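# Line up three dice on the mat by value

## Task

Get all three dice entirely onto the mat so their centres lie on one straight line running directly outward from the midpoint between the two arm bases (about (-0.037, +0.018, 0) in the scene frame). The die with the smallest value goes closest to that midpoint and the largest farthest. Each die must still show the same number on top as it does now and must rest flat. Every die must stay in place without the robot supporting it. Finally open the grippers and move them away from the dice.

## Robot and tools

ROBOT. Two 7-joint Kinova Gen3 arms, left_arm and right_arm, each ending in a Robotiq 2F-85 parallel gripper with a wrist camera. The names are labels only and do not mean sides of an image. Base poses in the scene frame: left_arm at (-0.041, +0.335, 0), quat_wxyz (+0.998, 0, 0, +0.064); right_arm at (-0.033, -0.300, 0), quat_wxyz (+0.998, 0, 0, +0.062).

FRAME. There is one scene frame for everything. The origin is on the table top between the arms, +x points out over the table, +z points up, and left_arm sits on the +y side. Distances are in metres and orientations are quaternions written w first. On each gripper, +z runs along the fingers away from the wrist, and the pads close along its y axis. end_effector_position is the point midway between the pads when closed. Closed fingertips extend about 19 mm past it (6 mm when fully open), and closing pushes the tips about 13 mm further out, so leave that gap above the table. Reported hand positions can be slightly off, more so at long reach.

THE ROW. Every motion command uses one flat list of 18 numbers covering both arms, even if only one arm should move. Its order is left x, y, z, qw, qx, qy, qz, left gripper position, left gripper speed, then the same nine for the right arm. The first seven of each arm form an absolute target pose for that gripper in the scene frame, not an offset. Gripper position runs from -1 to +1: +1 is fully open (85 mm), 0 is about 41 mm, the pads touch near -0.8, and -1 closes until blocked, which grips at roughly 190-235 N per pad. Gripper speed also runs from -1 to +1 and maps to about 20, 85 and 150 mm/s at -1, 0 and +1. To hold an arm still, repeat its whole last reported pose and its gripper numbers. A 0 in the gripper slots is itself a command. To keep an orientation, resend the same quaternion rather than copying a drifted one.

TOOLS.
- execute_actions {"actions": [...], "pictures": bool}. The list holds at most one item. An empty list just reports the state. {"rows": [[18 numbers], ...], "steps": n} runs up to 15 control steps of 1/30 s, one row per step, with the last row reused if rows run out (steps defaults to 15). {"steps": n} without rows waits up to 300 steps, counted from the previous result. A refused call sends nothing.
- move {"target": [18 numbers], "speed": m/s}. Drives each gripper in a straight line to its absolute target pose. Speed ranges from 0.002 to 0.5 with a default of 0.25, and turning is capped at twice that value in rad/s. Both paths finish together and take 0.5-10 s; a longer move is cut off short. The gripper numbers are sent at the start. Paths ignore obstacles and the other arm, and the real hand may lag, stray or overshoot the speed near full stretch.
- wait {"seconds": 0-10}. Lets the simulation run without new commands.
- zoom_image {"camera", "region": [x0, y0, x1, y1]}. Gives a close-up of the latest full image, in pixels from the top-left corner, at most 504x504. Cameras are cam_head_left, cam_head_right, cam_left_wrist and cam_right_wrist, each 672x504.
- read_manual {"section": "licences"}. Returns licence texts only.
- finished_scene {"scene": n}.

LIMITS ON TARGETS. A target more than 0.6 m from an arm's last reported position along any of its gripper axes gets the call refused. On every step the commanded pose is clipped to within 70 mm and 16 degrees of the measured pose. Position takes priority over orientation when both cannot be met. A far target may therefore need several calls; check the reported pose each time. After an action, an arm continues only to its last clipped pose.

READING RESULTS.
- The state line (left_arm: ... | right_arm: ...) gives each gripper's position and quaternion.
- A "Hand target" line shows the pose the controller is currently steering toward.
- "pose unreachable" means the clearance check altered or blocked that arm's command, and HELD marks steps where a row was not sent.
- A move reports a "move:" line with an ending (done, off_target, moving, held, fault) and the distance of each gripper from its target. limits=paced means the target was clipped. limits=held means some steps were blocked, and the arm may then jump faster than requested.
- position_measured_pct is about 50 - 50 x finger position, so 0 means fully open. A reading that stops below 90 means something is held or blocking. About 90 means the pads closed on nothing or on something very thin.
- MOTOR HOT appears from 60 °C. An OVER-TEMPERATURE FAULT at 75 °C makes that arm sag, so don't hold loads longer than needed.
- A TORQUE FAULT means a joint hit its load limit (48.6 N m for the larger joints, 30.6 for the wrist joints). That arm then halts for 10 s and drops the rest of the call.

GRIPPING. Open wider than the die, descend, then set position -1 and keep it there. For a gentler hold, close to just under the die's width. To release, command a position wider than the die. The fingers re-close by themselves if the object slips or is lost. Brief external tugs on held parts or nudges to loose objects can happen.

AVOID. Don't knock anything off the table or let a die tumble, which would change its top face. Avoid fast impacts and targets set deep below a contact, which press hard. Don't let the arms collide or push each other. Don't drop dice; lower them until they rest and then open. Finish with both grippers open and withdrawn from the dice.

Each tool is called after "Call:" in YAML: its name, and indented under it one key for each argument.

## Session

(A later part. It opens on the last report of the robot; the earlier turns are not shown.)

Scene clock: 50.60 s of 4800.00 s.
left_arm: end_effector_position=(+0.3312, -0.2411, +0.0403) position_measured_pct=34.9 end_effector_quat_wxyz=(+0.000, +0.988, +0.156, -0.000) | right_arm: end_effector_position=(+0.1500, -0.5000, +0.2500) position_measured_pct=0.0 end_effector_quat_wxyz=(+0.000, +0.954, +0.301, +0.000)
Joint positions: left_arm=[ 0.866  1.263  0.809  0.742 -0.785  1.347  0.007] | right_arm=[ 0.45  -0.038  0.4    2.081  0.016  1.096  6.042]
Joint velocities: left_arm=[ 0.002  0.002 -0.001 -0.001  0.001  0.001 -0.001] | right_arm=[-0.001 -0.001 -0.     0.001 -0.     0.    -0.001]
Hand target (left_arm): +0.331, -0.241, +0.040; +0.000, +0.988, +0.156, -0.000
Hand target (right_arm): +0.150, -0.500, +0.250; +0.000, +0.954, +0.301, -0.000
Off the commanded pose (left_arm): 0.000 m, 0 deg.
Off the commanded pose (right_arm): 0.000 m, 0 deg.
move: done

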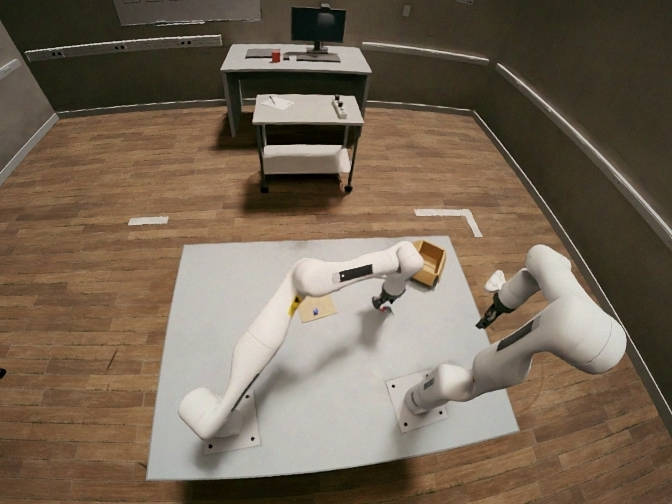

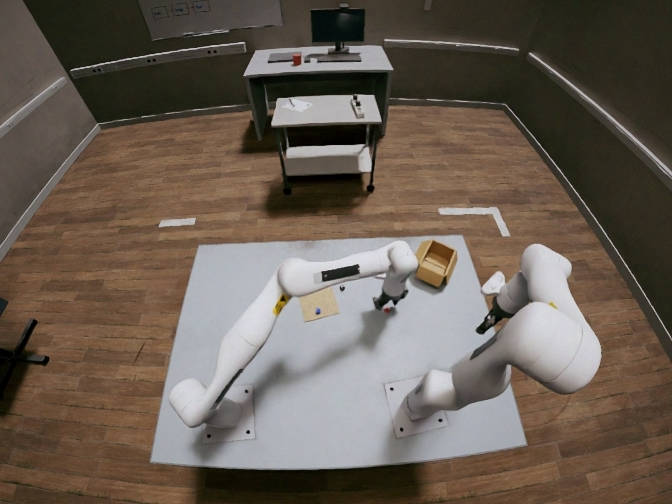

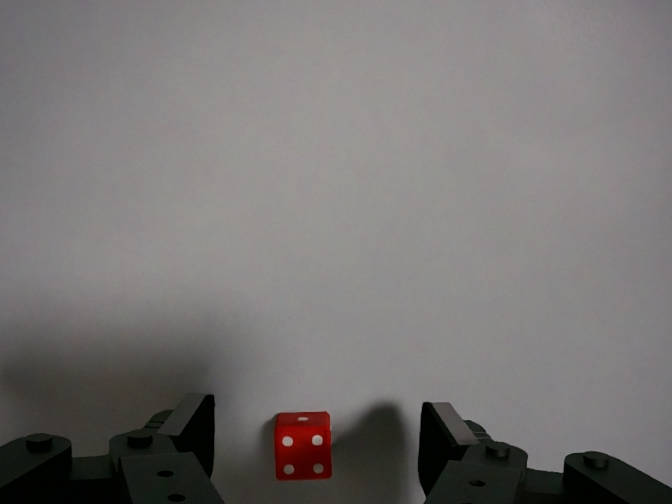

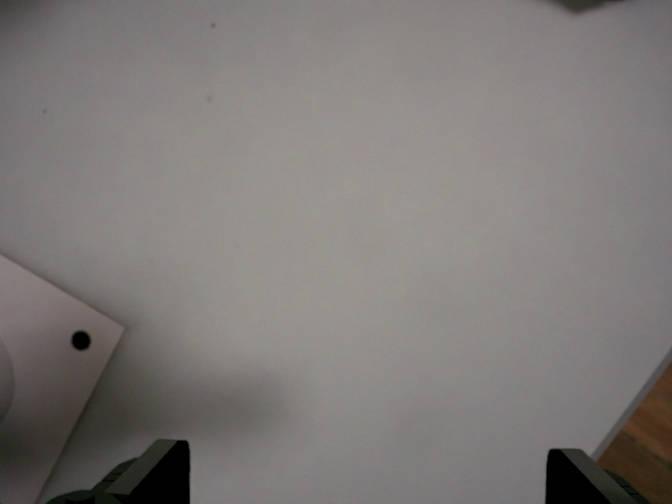

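Call:
move:
  target: [0.3315,-0.2356,0.021,0,0.988,0.156,0,0.3,0,0.15,-0.5,0.25,0,0.95,0.3,0,1,0]
  speed: 0.05

Call:
move:
  target: [0.3315,-0.2356,0.021,0,0.988,0.156,0,-1,0,0.15,-0.5,0.25,0,0.95,0.3,0,1,0]

Call:
move:
  target: [0.34,-0.2,0.1,0,1,0,0,-1,0,0.15,-0.5,0.25,0,0.95,0.3,0,1,0]

Call:
move:
  target: [0.374,0.026,0.08,0,1,0,0,-1,0,0.15,-0.5,0.25,0,0.95,0.3,0,1,0]

Call:
move:
  target: [0.374,0.026,0.024,0,1,0,0,-1,0,0.15,-0.5,0.25,0,0.95,0.3,0,1,0]
  speed: 0.06

Call:
move:
  target: [0.374,0.026,0.023,0,1,0,0,0.3,0,0.15,-0.5,0.25,0,0.95,0.3,0,1,0]
  speed: 0.03

Call:
move:
  target: [0.374,0.026,0.1,0,1,0,0,0.3,0,0.15,-0.5,0.25,0,0.95,0.3,0,1,0]

Scene clock: 55.93 s of 4800.00 s.
left_arm: end_effector_position=(+0.3314, -0.2356, +0.0209) position_measured_pct=34.9 end_effector_quat_wxyz=(-0.000, +0.988, +0.156, -0.000) | right_arm: end_effector_position=(+0.1500, -0.5000, +0.2500) position_measured_pct=0.0 end_effector_quat_wxyz=(+0.000, +0.954, +0.301, +0.000)
Joint positions: left_arm=[ 0.851  1.276  0.802  0.787 -0.794  1.302  0.022] | right_arm=[ 0.45  -0.038  0.4    2.081  0.016  1.096  6.042]
Joint velocities: left_arm=[-0.001 -0.    -0.     0.001 -0.    -0.    -0.001] | right_arm=[-0.     0.002 -0.001  0.     0.     0.    -0.002]
Hand target (left_arm): +0.331, -0.236, +0.021; -0.000, +0.988, +0.156, +0.000
Hand target (right_arm): +0.150, -0.500, +0.250; -0.000, +0.954, +0.301, -0.000
Off the commanded pose (left_arm): 0.000 m, 0 deg.
Off the commanded pose (right_arm): 0.000 m, 0 deg.
After step 90, 1.63 s passed at rest.
move: done

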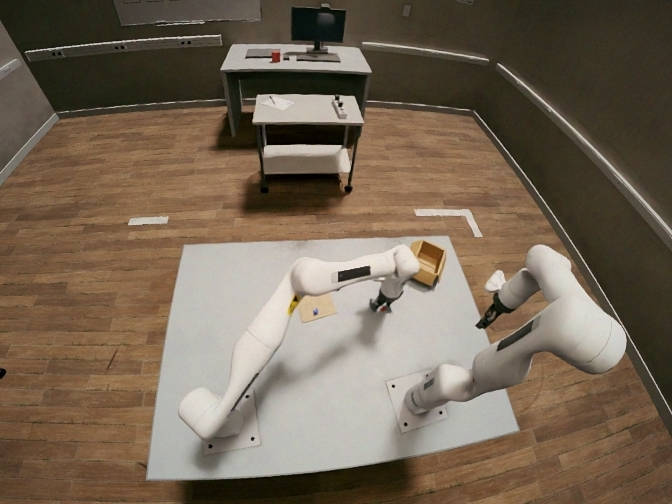

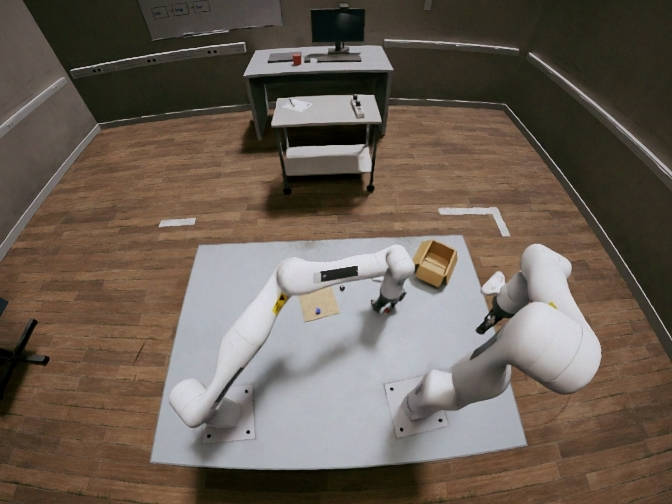

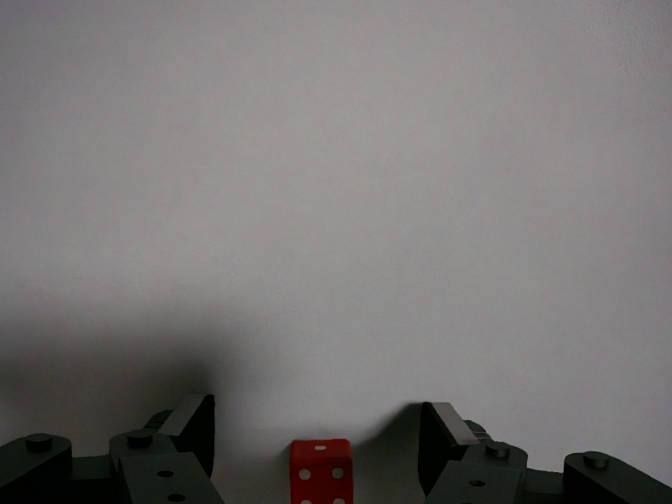

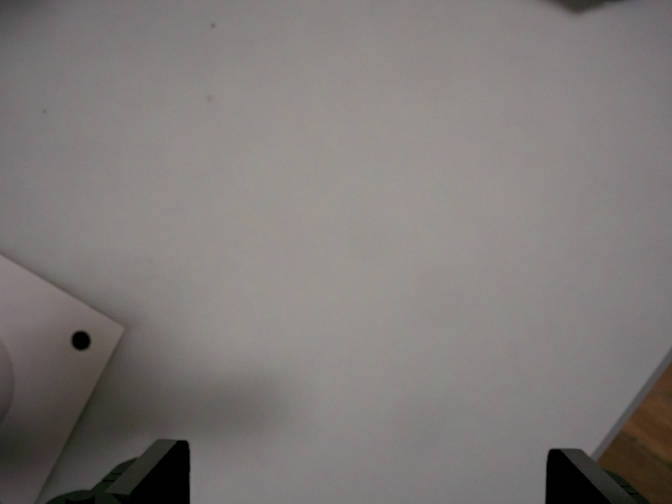

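Scene clock: 56.77 s of 4800.00 s.
left_arm: end_effector_position=(+0.3316, -0.2357, +0.0214) position_measured_pct=80.6 end_effector_quat_wxyz=(+0.000, +0.988, +0.156, +0.000) | right_arm: end_effector_position=(+0.1500, -0.5000, +0.2500) position_measured_pct=0.0 end_effector_quat_wxyz=(+0.000, +0.954, +0.301, +0.000)
Joint positions: left_arm=[ 0.851  1.275  0.802  0.787 -0.794  1.302  0.022] | right_arm=[ 0.45  -0.038  0.4    2.081  0.016  1.096  6.042]
Joint velocities: left_arm=[ 0.    -0.     0.003 -0.     0.     0.001  0.   ] | right_arm=[-0.     0.002 -0.    -0.    -0.     0.    -0.001]
Hand target (left_arm): +0.331, -0.236, +0.021; +0.000, +0.988, +0.156, -0.000
Hand target (right_arm): +0.150, -0.500, +0.250; +0.000, +0.954, +0.301, -0.000
Off the commanded pose (left_arm): 0.000 m, 0 deg.
Off the commanded pose (right_arm): 0.000 m, 0 deg.
move: done

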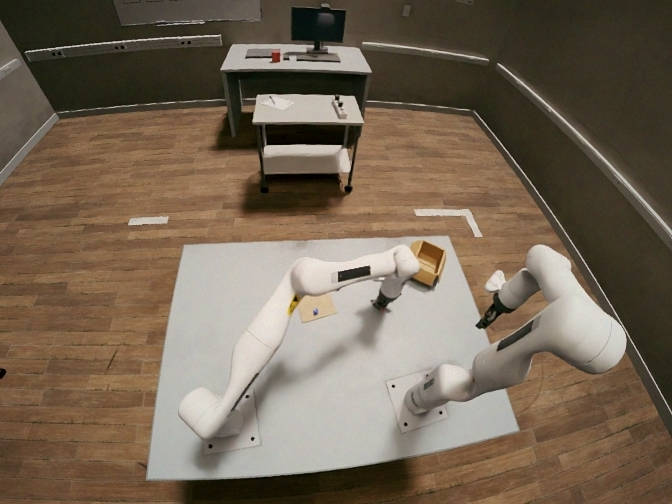

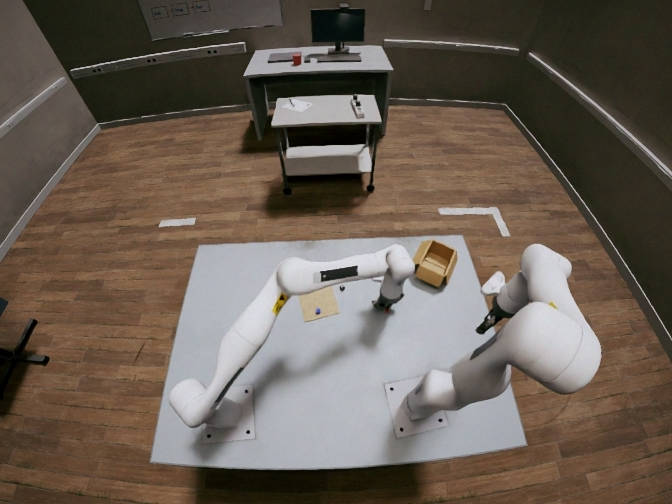

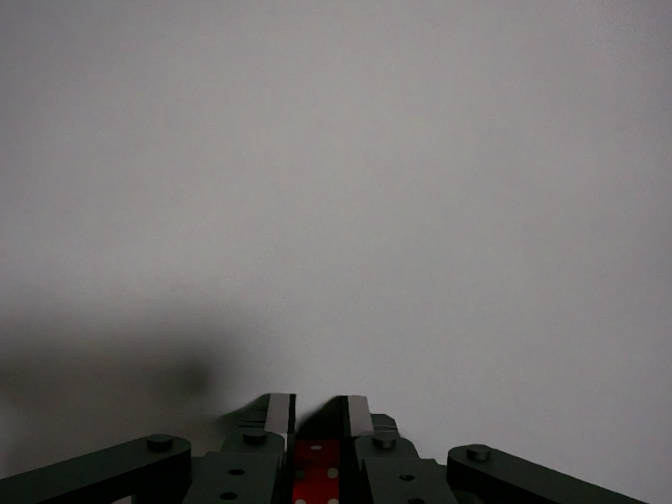

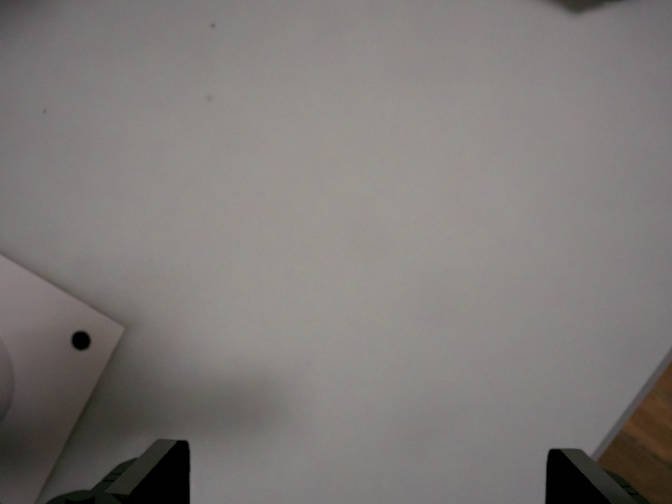

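Scene clock: 57.73 s of 4800.00 s.
left_arm: end_effector_position=(+0.3396, -0.2001, +0.0998) position_measured_pct=80.6 end_effector_quat_wxyz=(-0.000, +1.000, -0.000, -0.000) | right_arm: end_effector_position=(+0.1500, -0.5000, +0.2500) position_measured_pct=0.0 end_effector_quat_wxyz=(+0.000, +0.954, +0.301, +0.000)
Joint positions: left_arm=[ 0.756  1.141  0.883  0.889 -0.796  1.385 -0.286] | right_arm=[ 0.45  -0.038  0.4    2.081  0.016  1.096  6.042]
Joint velocities: left_arm=[-0.004 -0.004  0.     0.002  0.     0.001 -0.001] | right_arm=[ 0.003  0.001 -0.    -0.001  0.002 -0.    -0.001]
Hand target (left_arm): +0.340, -0.200, +0.100; -0.000, +1.000, -0.000, +0.000
Hand target (right_arm): +0.150, -0.500, +0.250; +0.000, +0.954, +0.301, -0.000
Off the commanded pose (left_arm): 0.000 m, 0 deg.
Off the commanded pose (right_arm): 0.000 m, 0 deg.
move: done

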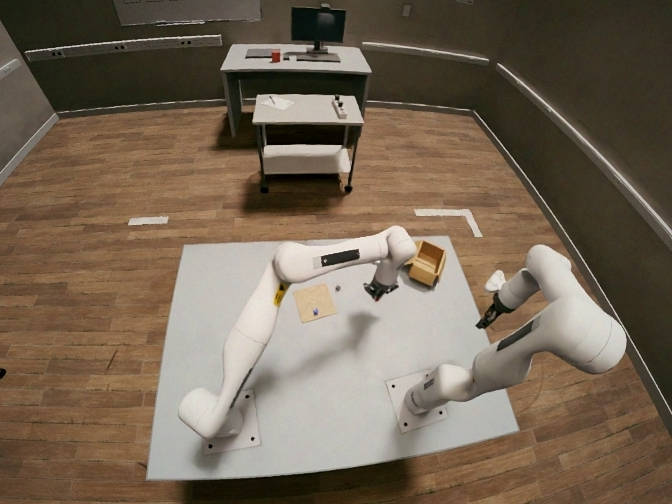

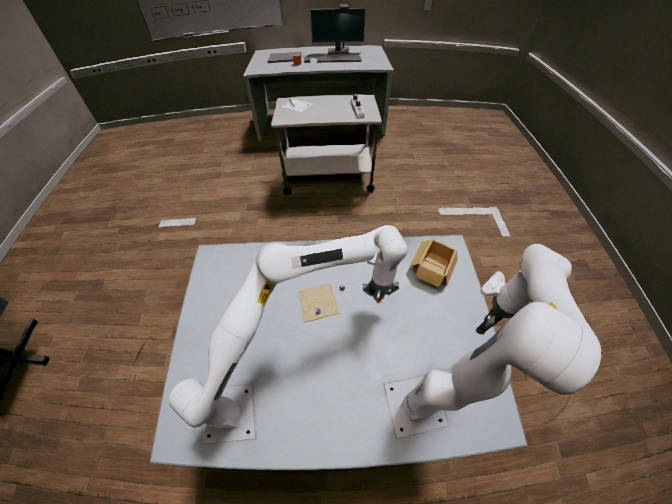

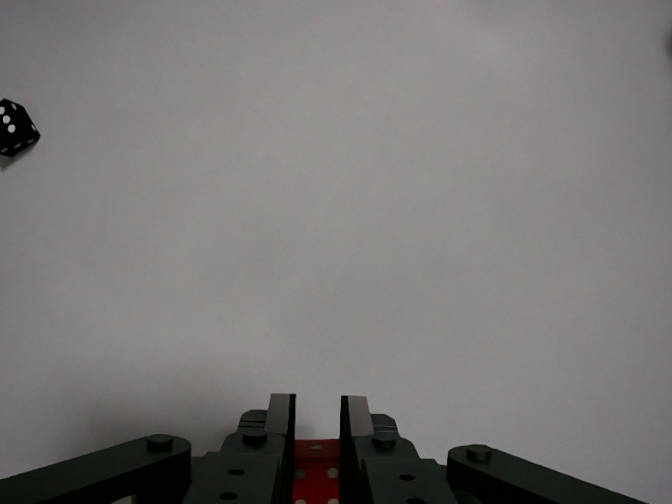

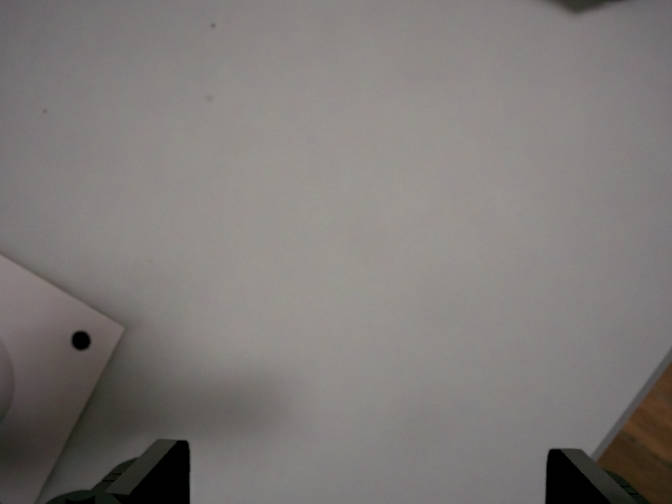

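Scene clock: 59.20 s of 4800.00 s.
left_arm: end_effector_position=(+0.3730, +0.0262, +0.0797) position_measured_pct=80.6 end_effector_quat_wxyz=(-0.000, +1.000, +0.000, -0.000) | right_arm: end_effector_position=(+0.1500, -0.5000, +0.2500) position_measured_pct=0.0 end_effector_quat_wxyz=(+0.000, +0.954, +0.301, +0.000)
Joint positions: left_arm=[ 0.221  0.923  0.913  1.584 -0.813  1.053 -0.33 ] | right_arm=[ 0.45  -0.038  0.4    2.081  0.016  1.096  6.042]
Joint velocities: left_arm=[-0.004 -0.001 -0.     0.001 -0.    -0.001 -0.   ] | right_arm=[ 0.     0.001 -0.     0.     0.    -0.     0.001]
Hand target (left_arm): +0.373, +0.026, +0.080; -0.000, +1.000, +0.001, -0.000
Hand target (right_arm): +0.150, -0.500, +0.250; +0.000, +0.954, +0.301, -0.000
Off the commanded pose (left_arm): 0.001 m, 0 deg.
Off the commanded pose (right_arm): 0.000 m, 0 deg.
move: done

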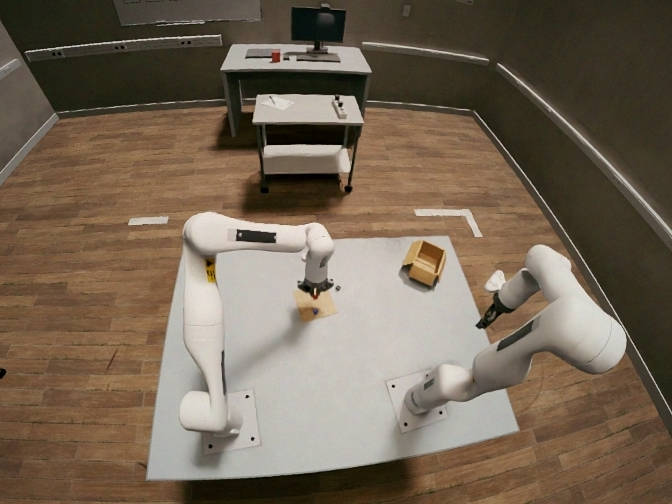

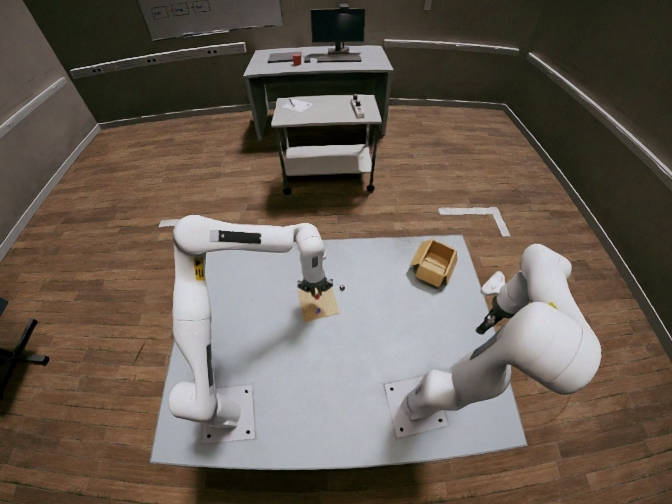

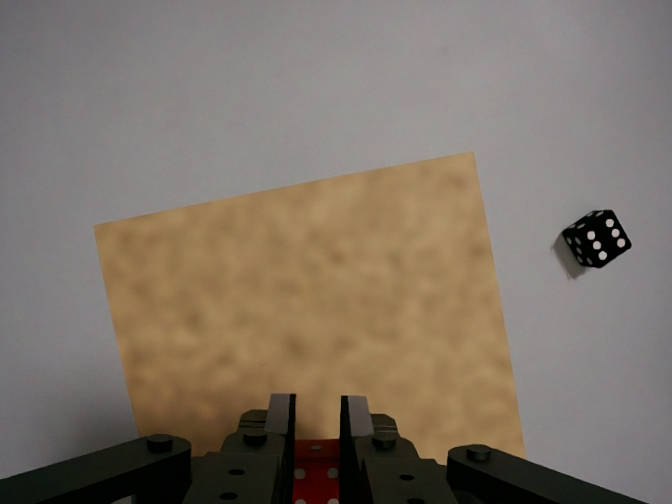

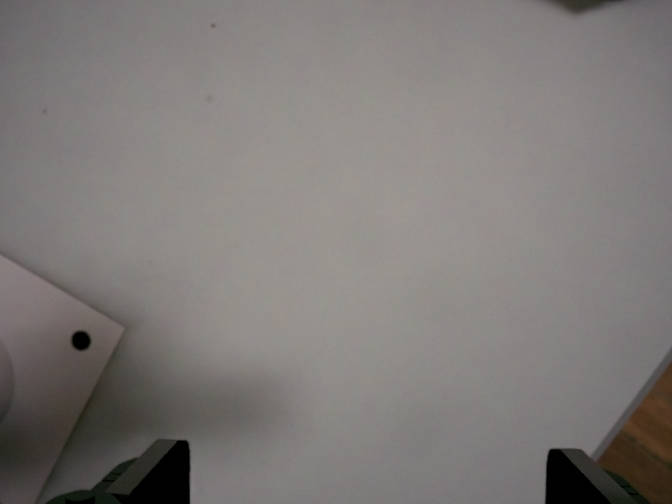

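Scene clock: 60.40 s of 4800.00 s.
left_arm: end_effector_position=(+0.3744, +0.0262, +0.0245) position_measured_pct=80.6 end_effector_quat_wxyz=(-0.000, +1.000, +0.000, +0.000) | right_arm: end_effector_position=(+0.1500, -0.5000, +0.2500) position_measured_pct=0.0 end_effector_quat_wxyz=(+0.000, +0.954, +0.301, +0.000)
Joint positions: left_arm=[ 0.25   1.005  0.846  1.613 -0.891  0.95  -0.28 ] | right_arm=[ 0.45  -0.038  0.4    2.081  0.016  1.096  6.042]
Joint velocities: left_arm=[ 0.     0.001 -0.003 -0.001 -0.001  0.     0.   ] | right_arm=[-0.    -0.    -0.     0.001 -0.001  0.     0.   ]
Hand target (left_arm): +0.374, +0.026, +0.024; -0.000, +1.000, +0.000, +0.000
Hand target (right_arm): +0.150, -0.500, +0.250; +0.000, +0.954, +0.301, -0.000
Off the commanded pose (left_arm): 0.001 m, 0 deg.
Off the commanded pose (right_arm): 0.000 m, 0 deg.
move: done

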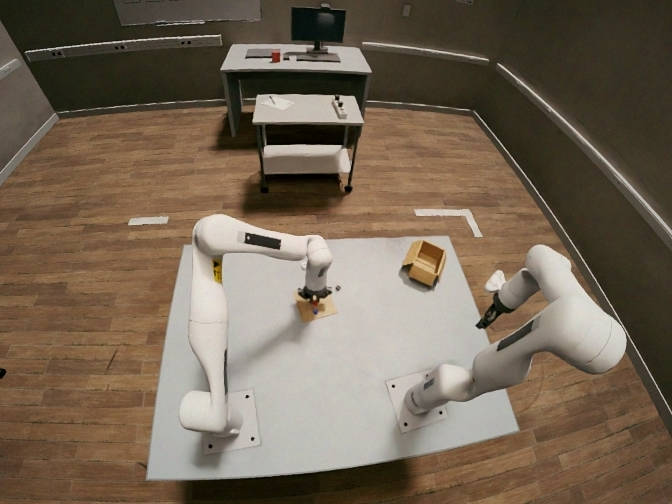

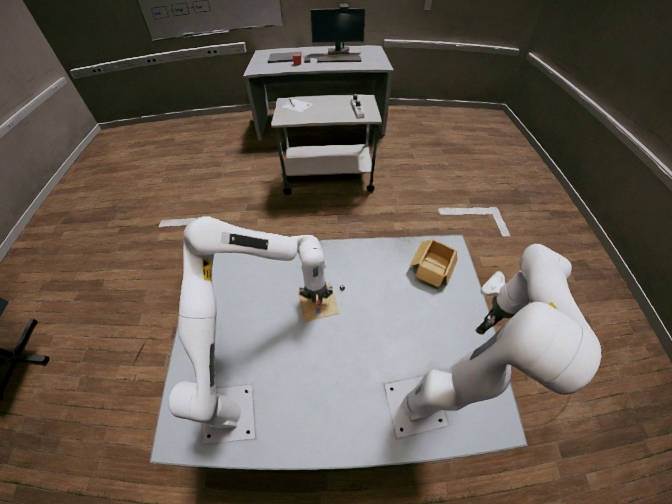

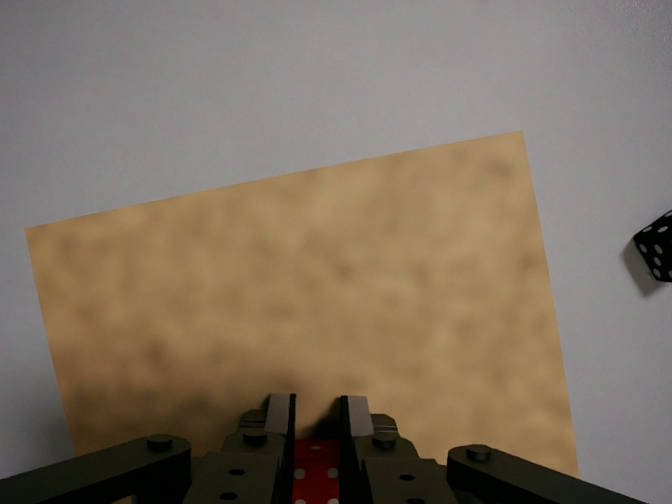

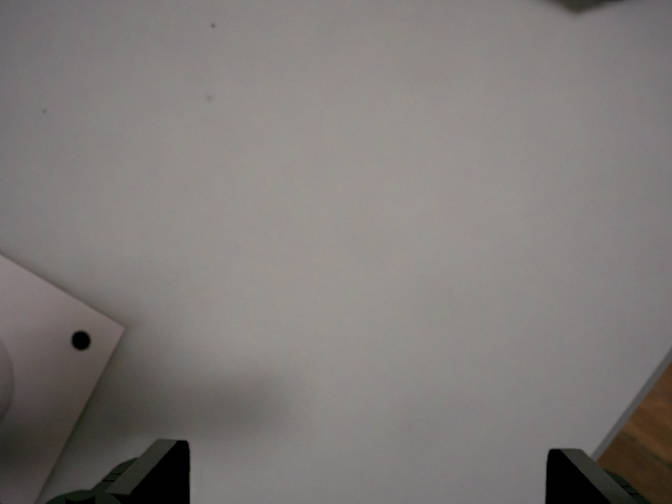

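Scene clock: 61.27 s of 4800.00 s.
left_arm: end_effector_position=(+0.3740, +0.0260, +0.0230) position_measured_pct=34.9 end_effector_quat_wxyz=(+0.000, +1.000, +0.000, +0.000) | right_arm: end_effector_position=(+0.1500, -0.5000, +0.2500) position_measured_pct=0.0 end_effector_quat_wxyz=(+0.000, +0.954, +0.301, +0.000)
Joint positions: left_arm=[ 0.251  1.007  0.845  1.613 -0.892  0.948 -0.279] | right_arm=[ 0.45  -0.038  0.4    2.081  0.016  1.096  6.042]
Joint velocities: left_arm=[ 0.    -0.     0.001  0.    -0.001  0.001  0.001] | right_arm=[-0.  0.  0. -0. -0.  0.  0.]
Hand target (left_arm): +0.374, +0.026, +0.023; -0.000, +1.000, +0.000, +0.000
Hand target (right_arm): +0.150, -0.500, +0.250; -0.000, +0.954, +0.301, -0.000
Off the commanded pose (left_arm): 0.000 m, 0 deg.
Off the commanded pose (right_arm): 0.000 m, 0 deg.
move: done

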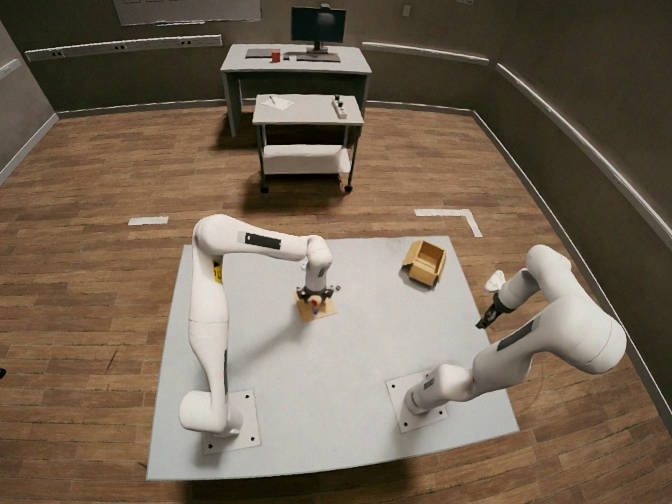

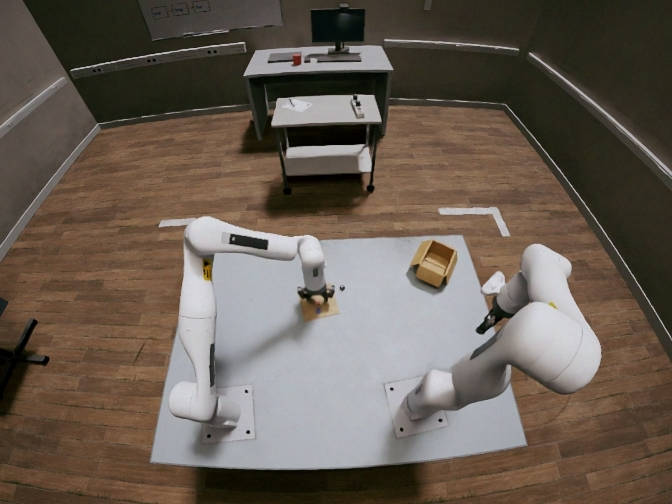

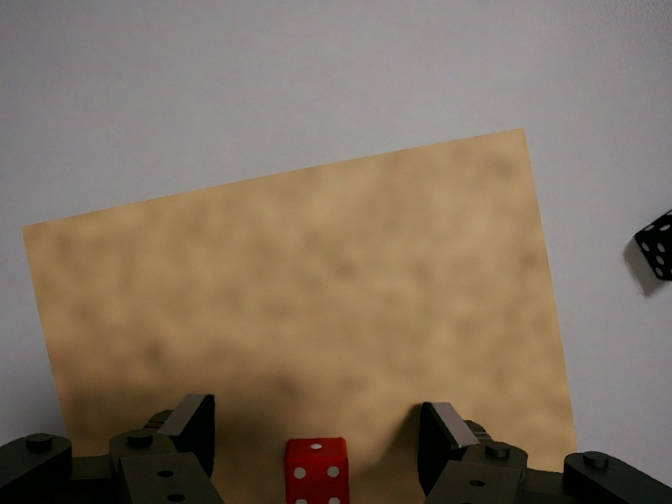

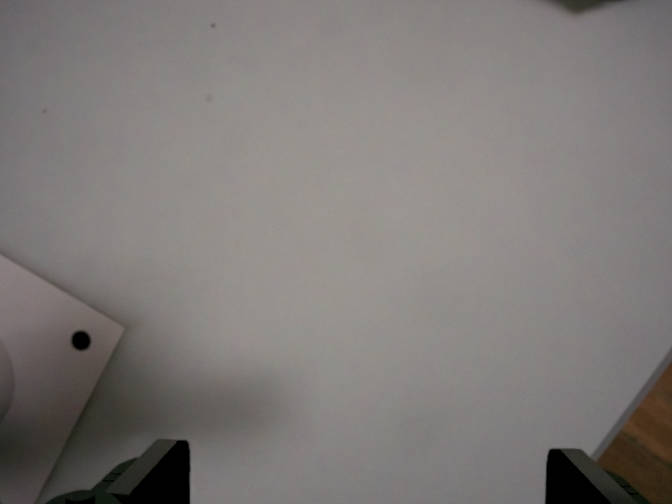

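Scene clock: 62.03 s of 4800.00 s.
left_arm: end_effector_position=(+0.3738, +0.0258, +0.0997) position_measured_pct=34.9 end_effector_quat_wxyz=(+0.000, +1.000, -0.000, -0.000) | right_arm: end_effector_position=(+0.1500, -0.5000, +0.2500) position_measured_pct=0.0 end_effector_quat_wxyz=(+0.000, +0.954, +0.301, +0.000)
Joint positions: left_arm=[ 0.213  0.896  0.934  1.564 -0.785  1.093 -0.353] | right_arm=[ 0.45  -0.038  0.4    2.081  0.016  1.096  6.042]
Joint velocities: left_arm=[-0.003 -0.003 -0.    -0.    -0.002 -0.     0.001] | right_arm=[ 0.001 -0.001  0.     0.    -0.001  0.     0.002]
Hand target (left_arm): +0.374, +0.026, +0.100; +0.000, +1.000, -0.000, -0.000
Hand target (right_arm): +0.150, -0.500, +0.250; +0.000, +0.954, +0.301, -0.000
Off the commanded pose (left_arm): 0.000 m, 0 deg.
Off the commanded pose (right_arm): 0.000 m, 0 deg.
move: done

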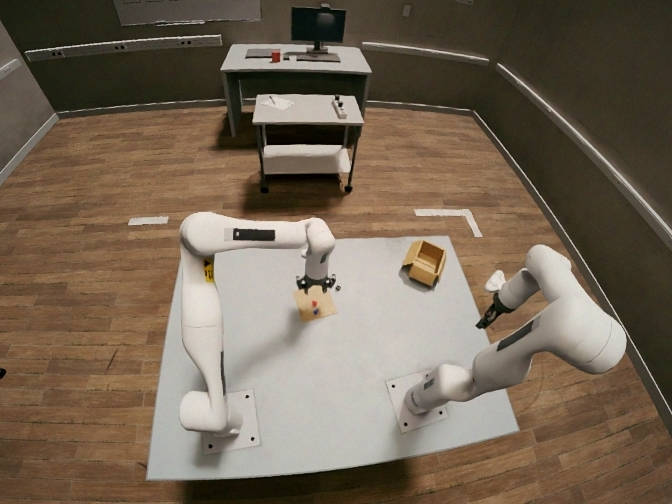

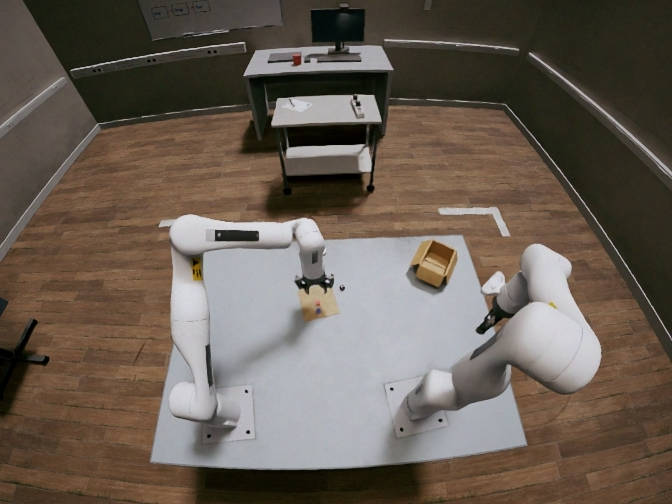

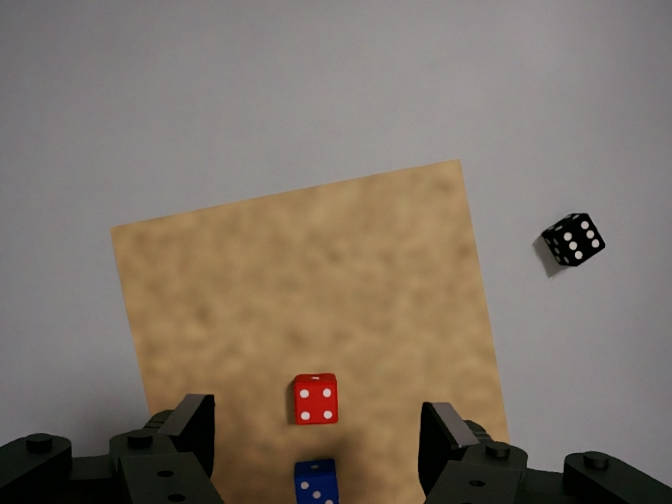

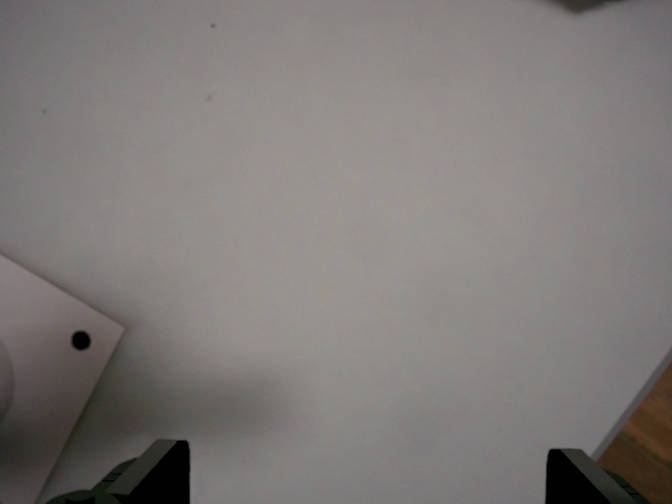

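Call:
move:
  target: [0.435,-0.071,0.05, 0,0.966,0.259,0, 0.3,0, 0.15,-0.5,0.25, 0,0.95,0.3,0, 1,0]

Scene clock: 69.23 s of 4800.00 s.
left_arm: end_effector_position=(+0.4358, -0.0708, +0.0506) position_measured_pct=34.9 end_effector_quat_wxyz=(+0.001, +0.966, +0.259, +0.000) | right_arm: end_effector_position=(+0.1500, -0.5000, +0.2500) position_measured_pct=0.0 end_effector_quat_wxyz=(+0.000, +0.954, +0.301, +0.000)
Joint positions: left_arm=[ 0.477  1.107  0.769  1.113 -0.737  1.181  0.043] | right_arm=[ 0.45  -0.038  0.4    2.081  0.016  1.096  6.042]
Joint velocities: left_arm=[ 0.008  0.009  0.002 -0.003  0.001  0.002  0.   ] | right_arm=[ 0.002 -0.     0.    -0.     0.001 -0.     0.   ]
Hand target (left_arm): +0.435, -0.071, +0.050; +0.000, +0.966, +0.259, -0.000
Hand target (right_arm): +0.150, -0.500, +0.250; +0.000, +0.954, +0.301, -0.000
Off the commanded pose (left_arm): 0.001 m, 0 deg.
Off the commanded pose (right_arm): 0.000 m, 0 deg.
After step 90, 2.77 s passed at rest.
move: done

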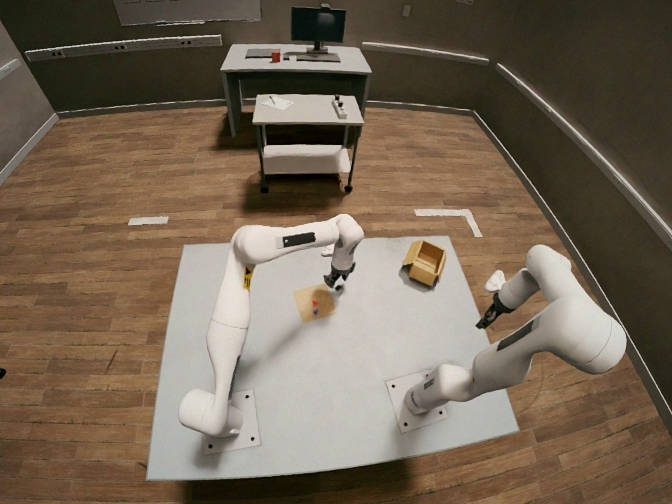

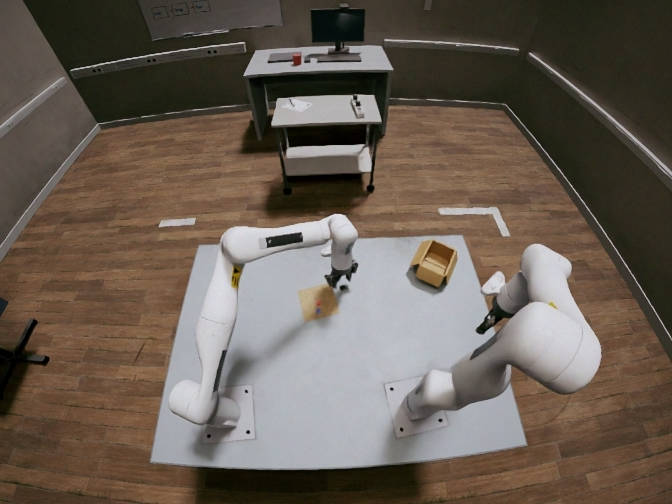

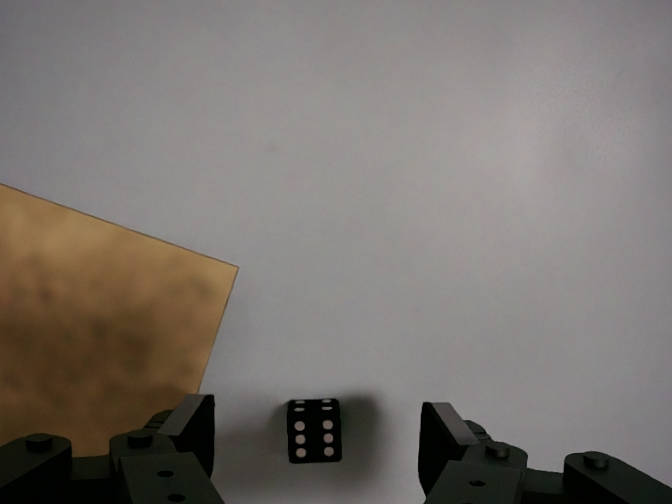

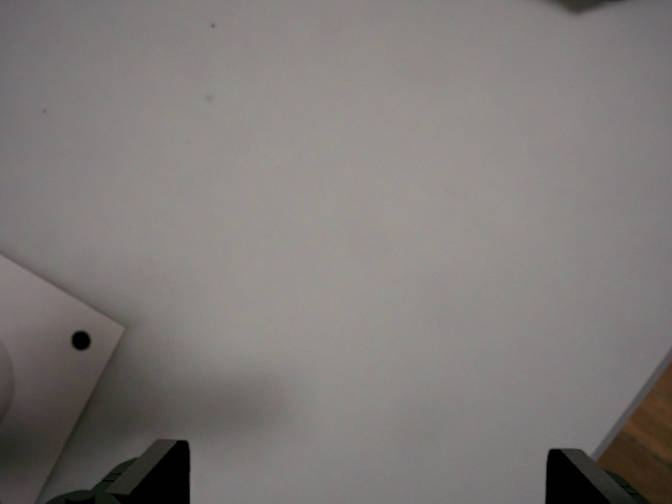

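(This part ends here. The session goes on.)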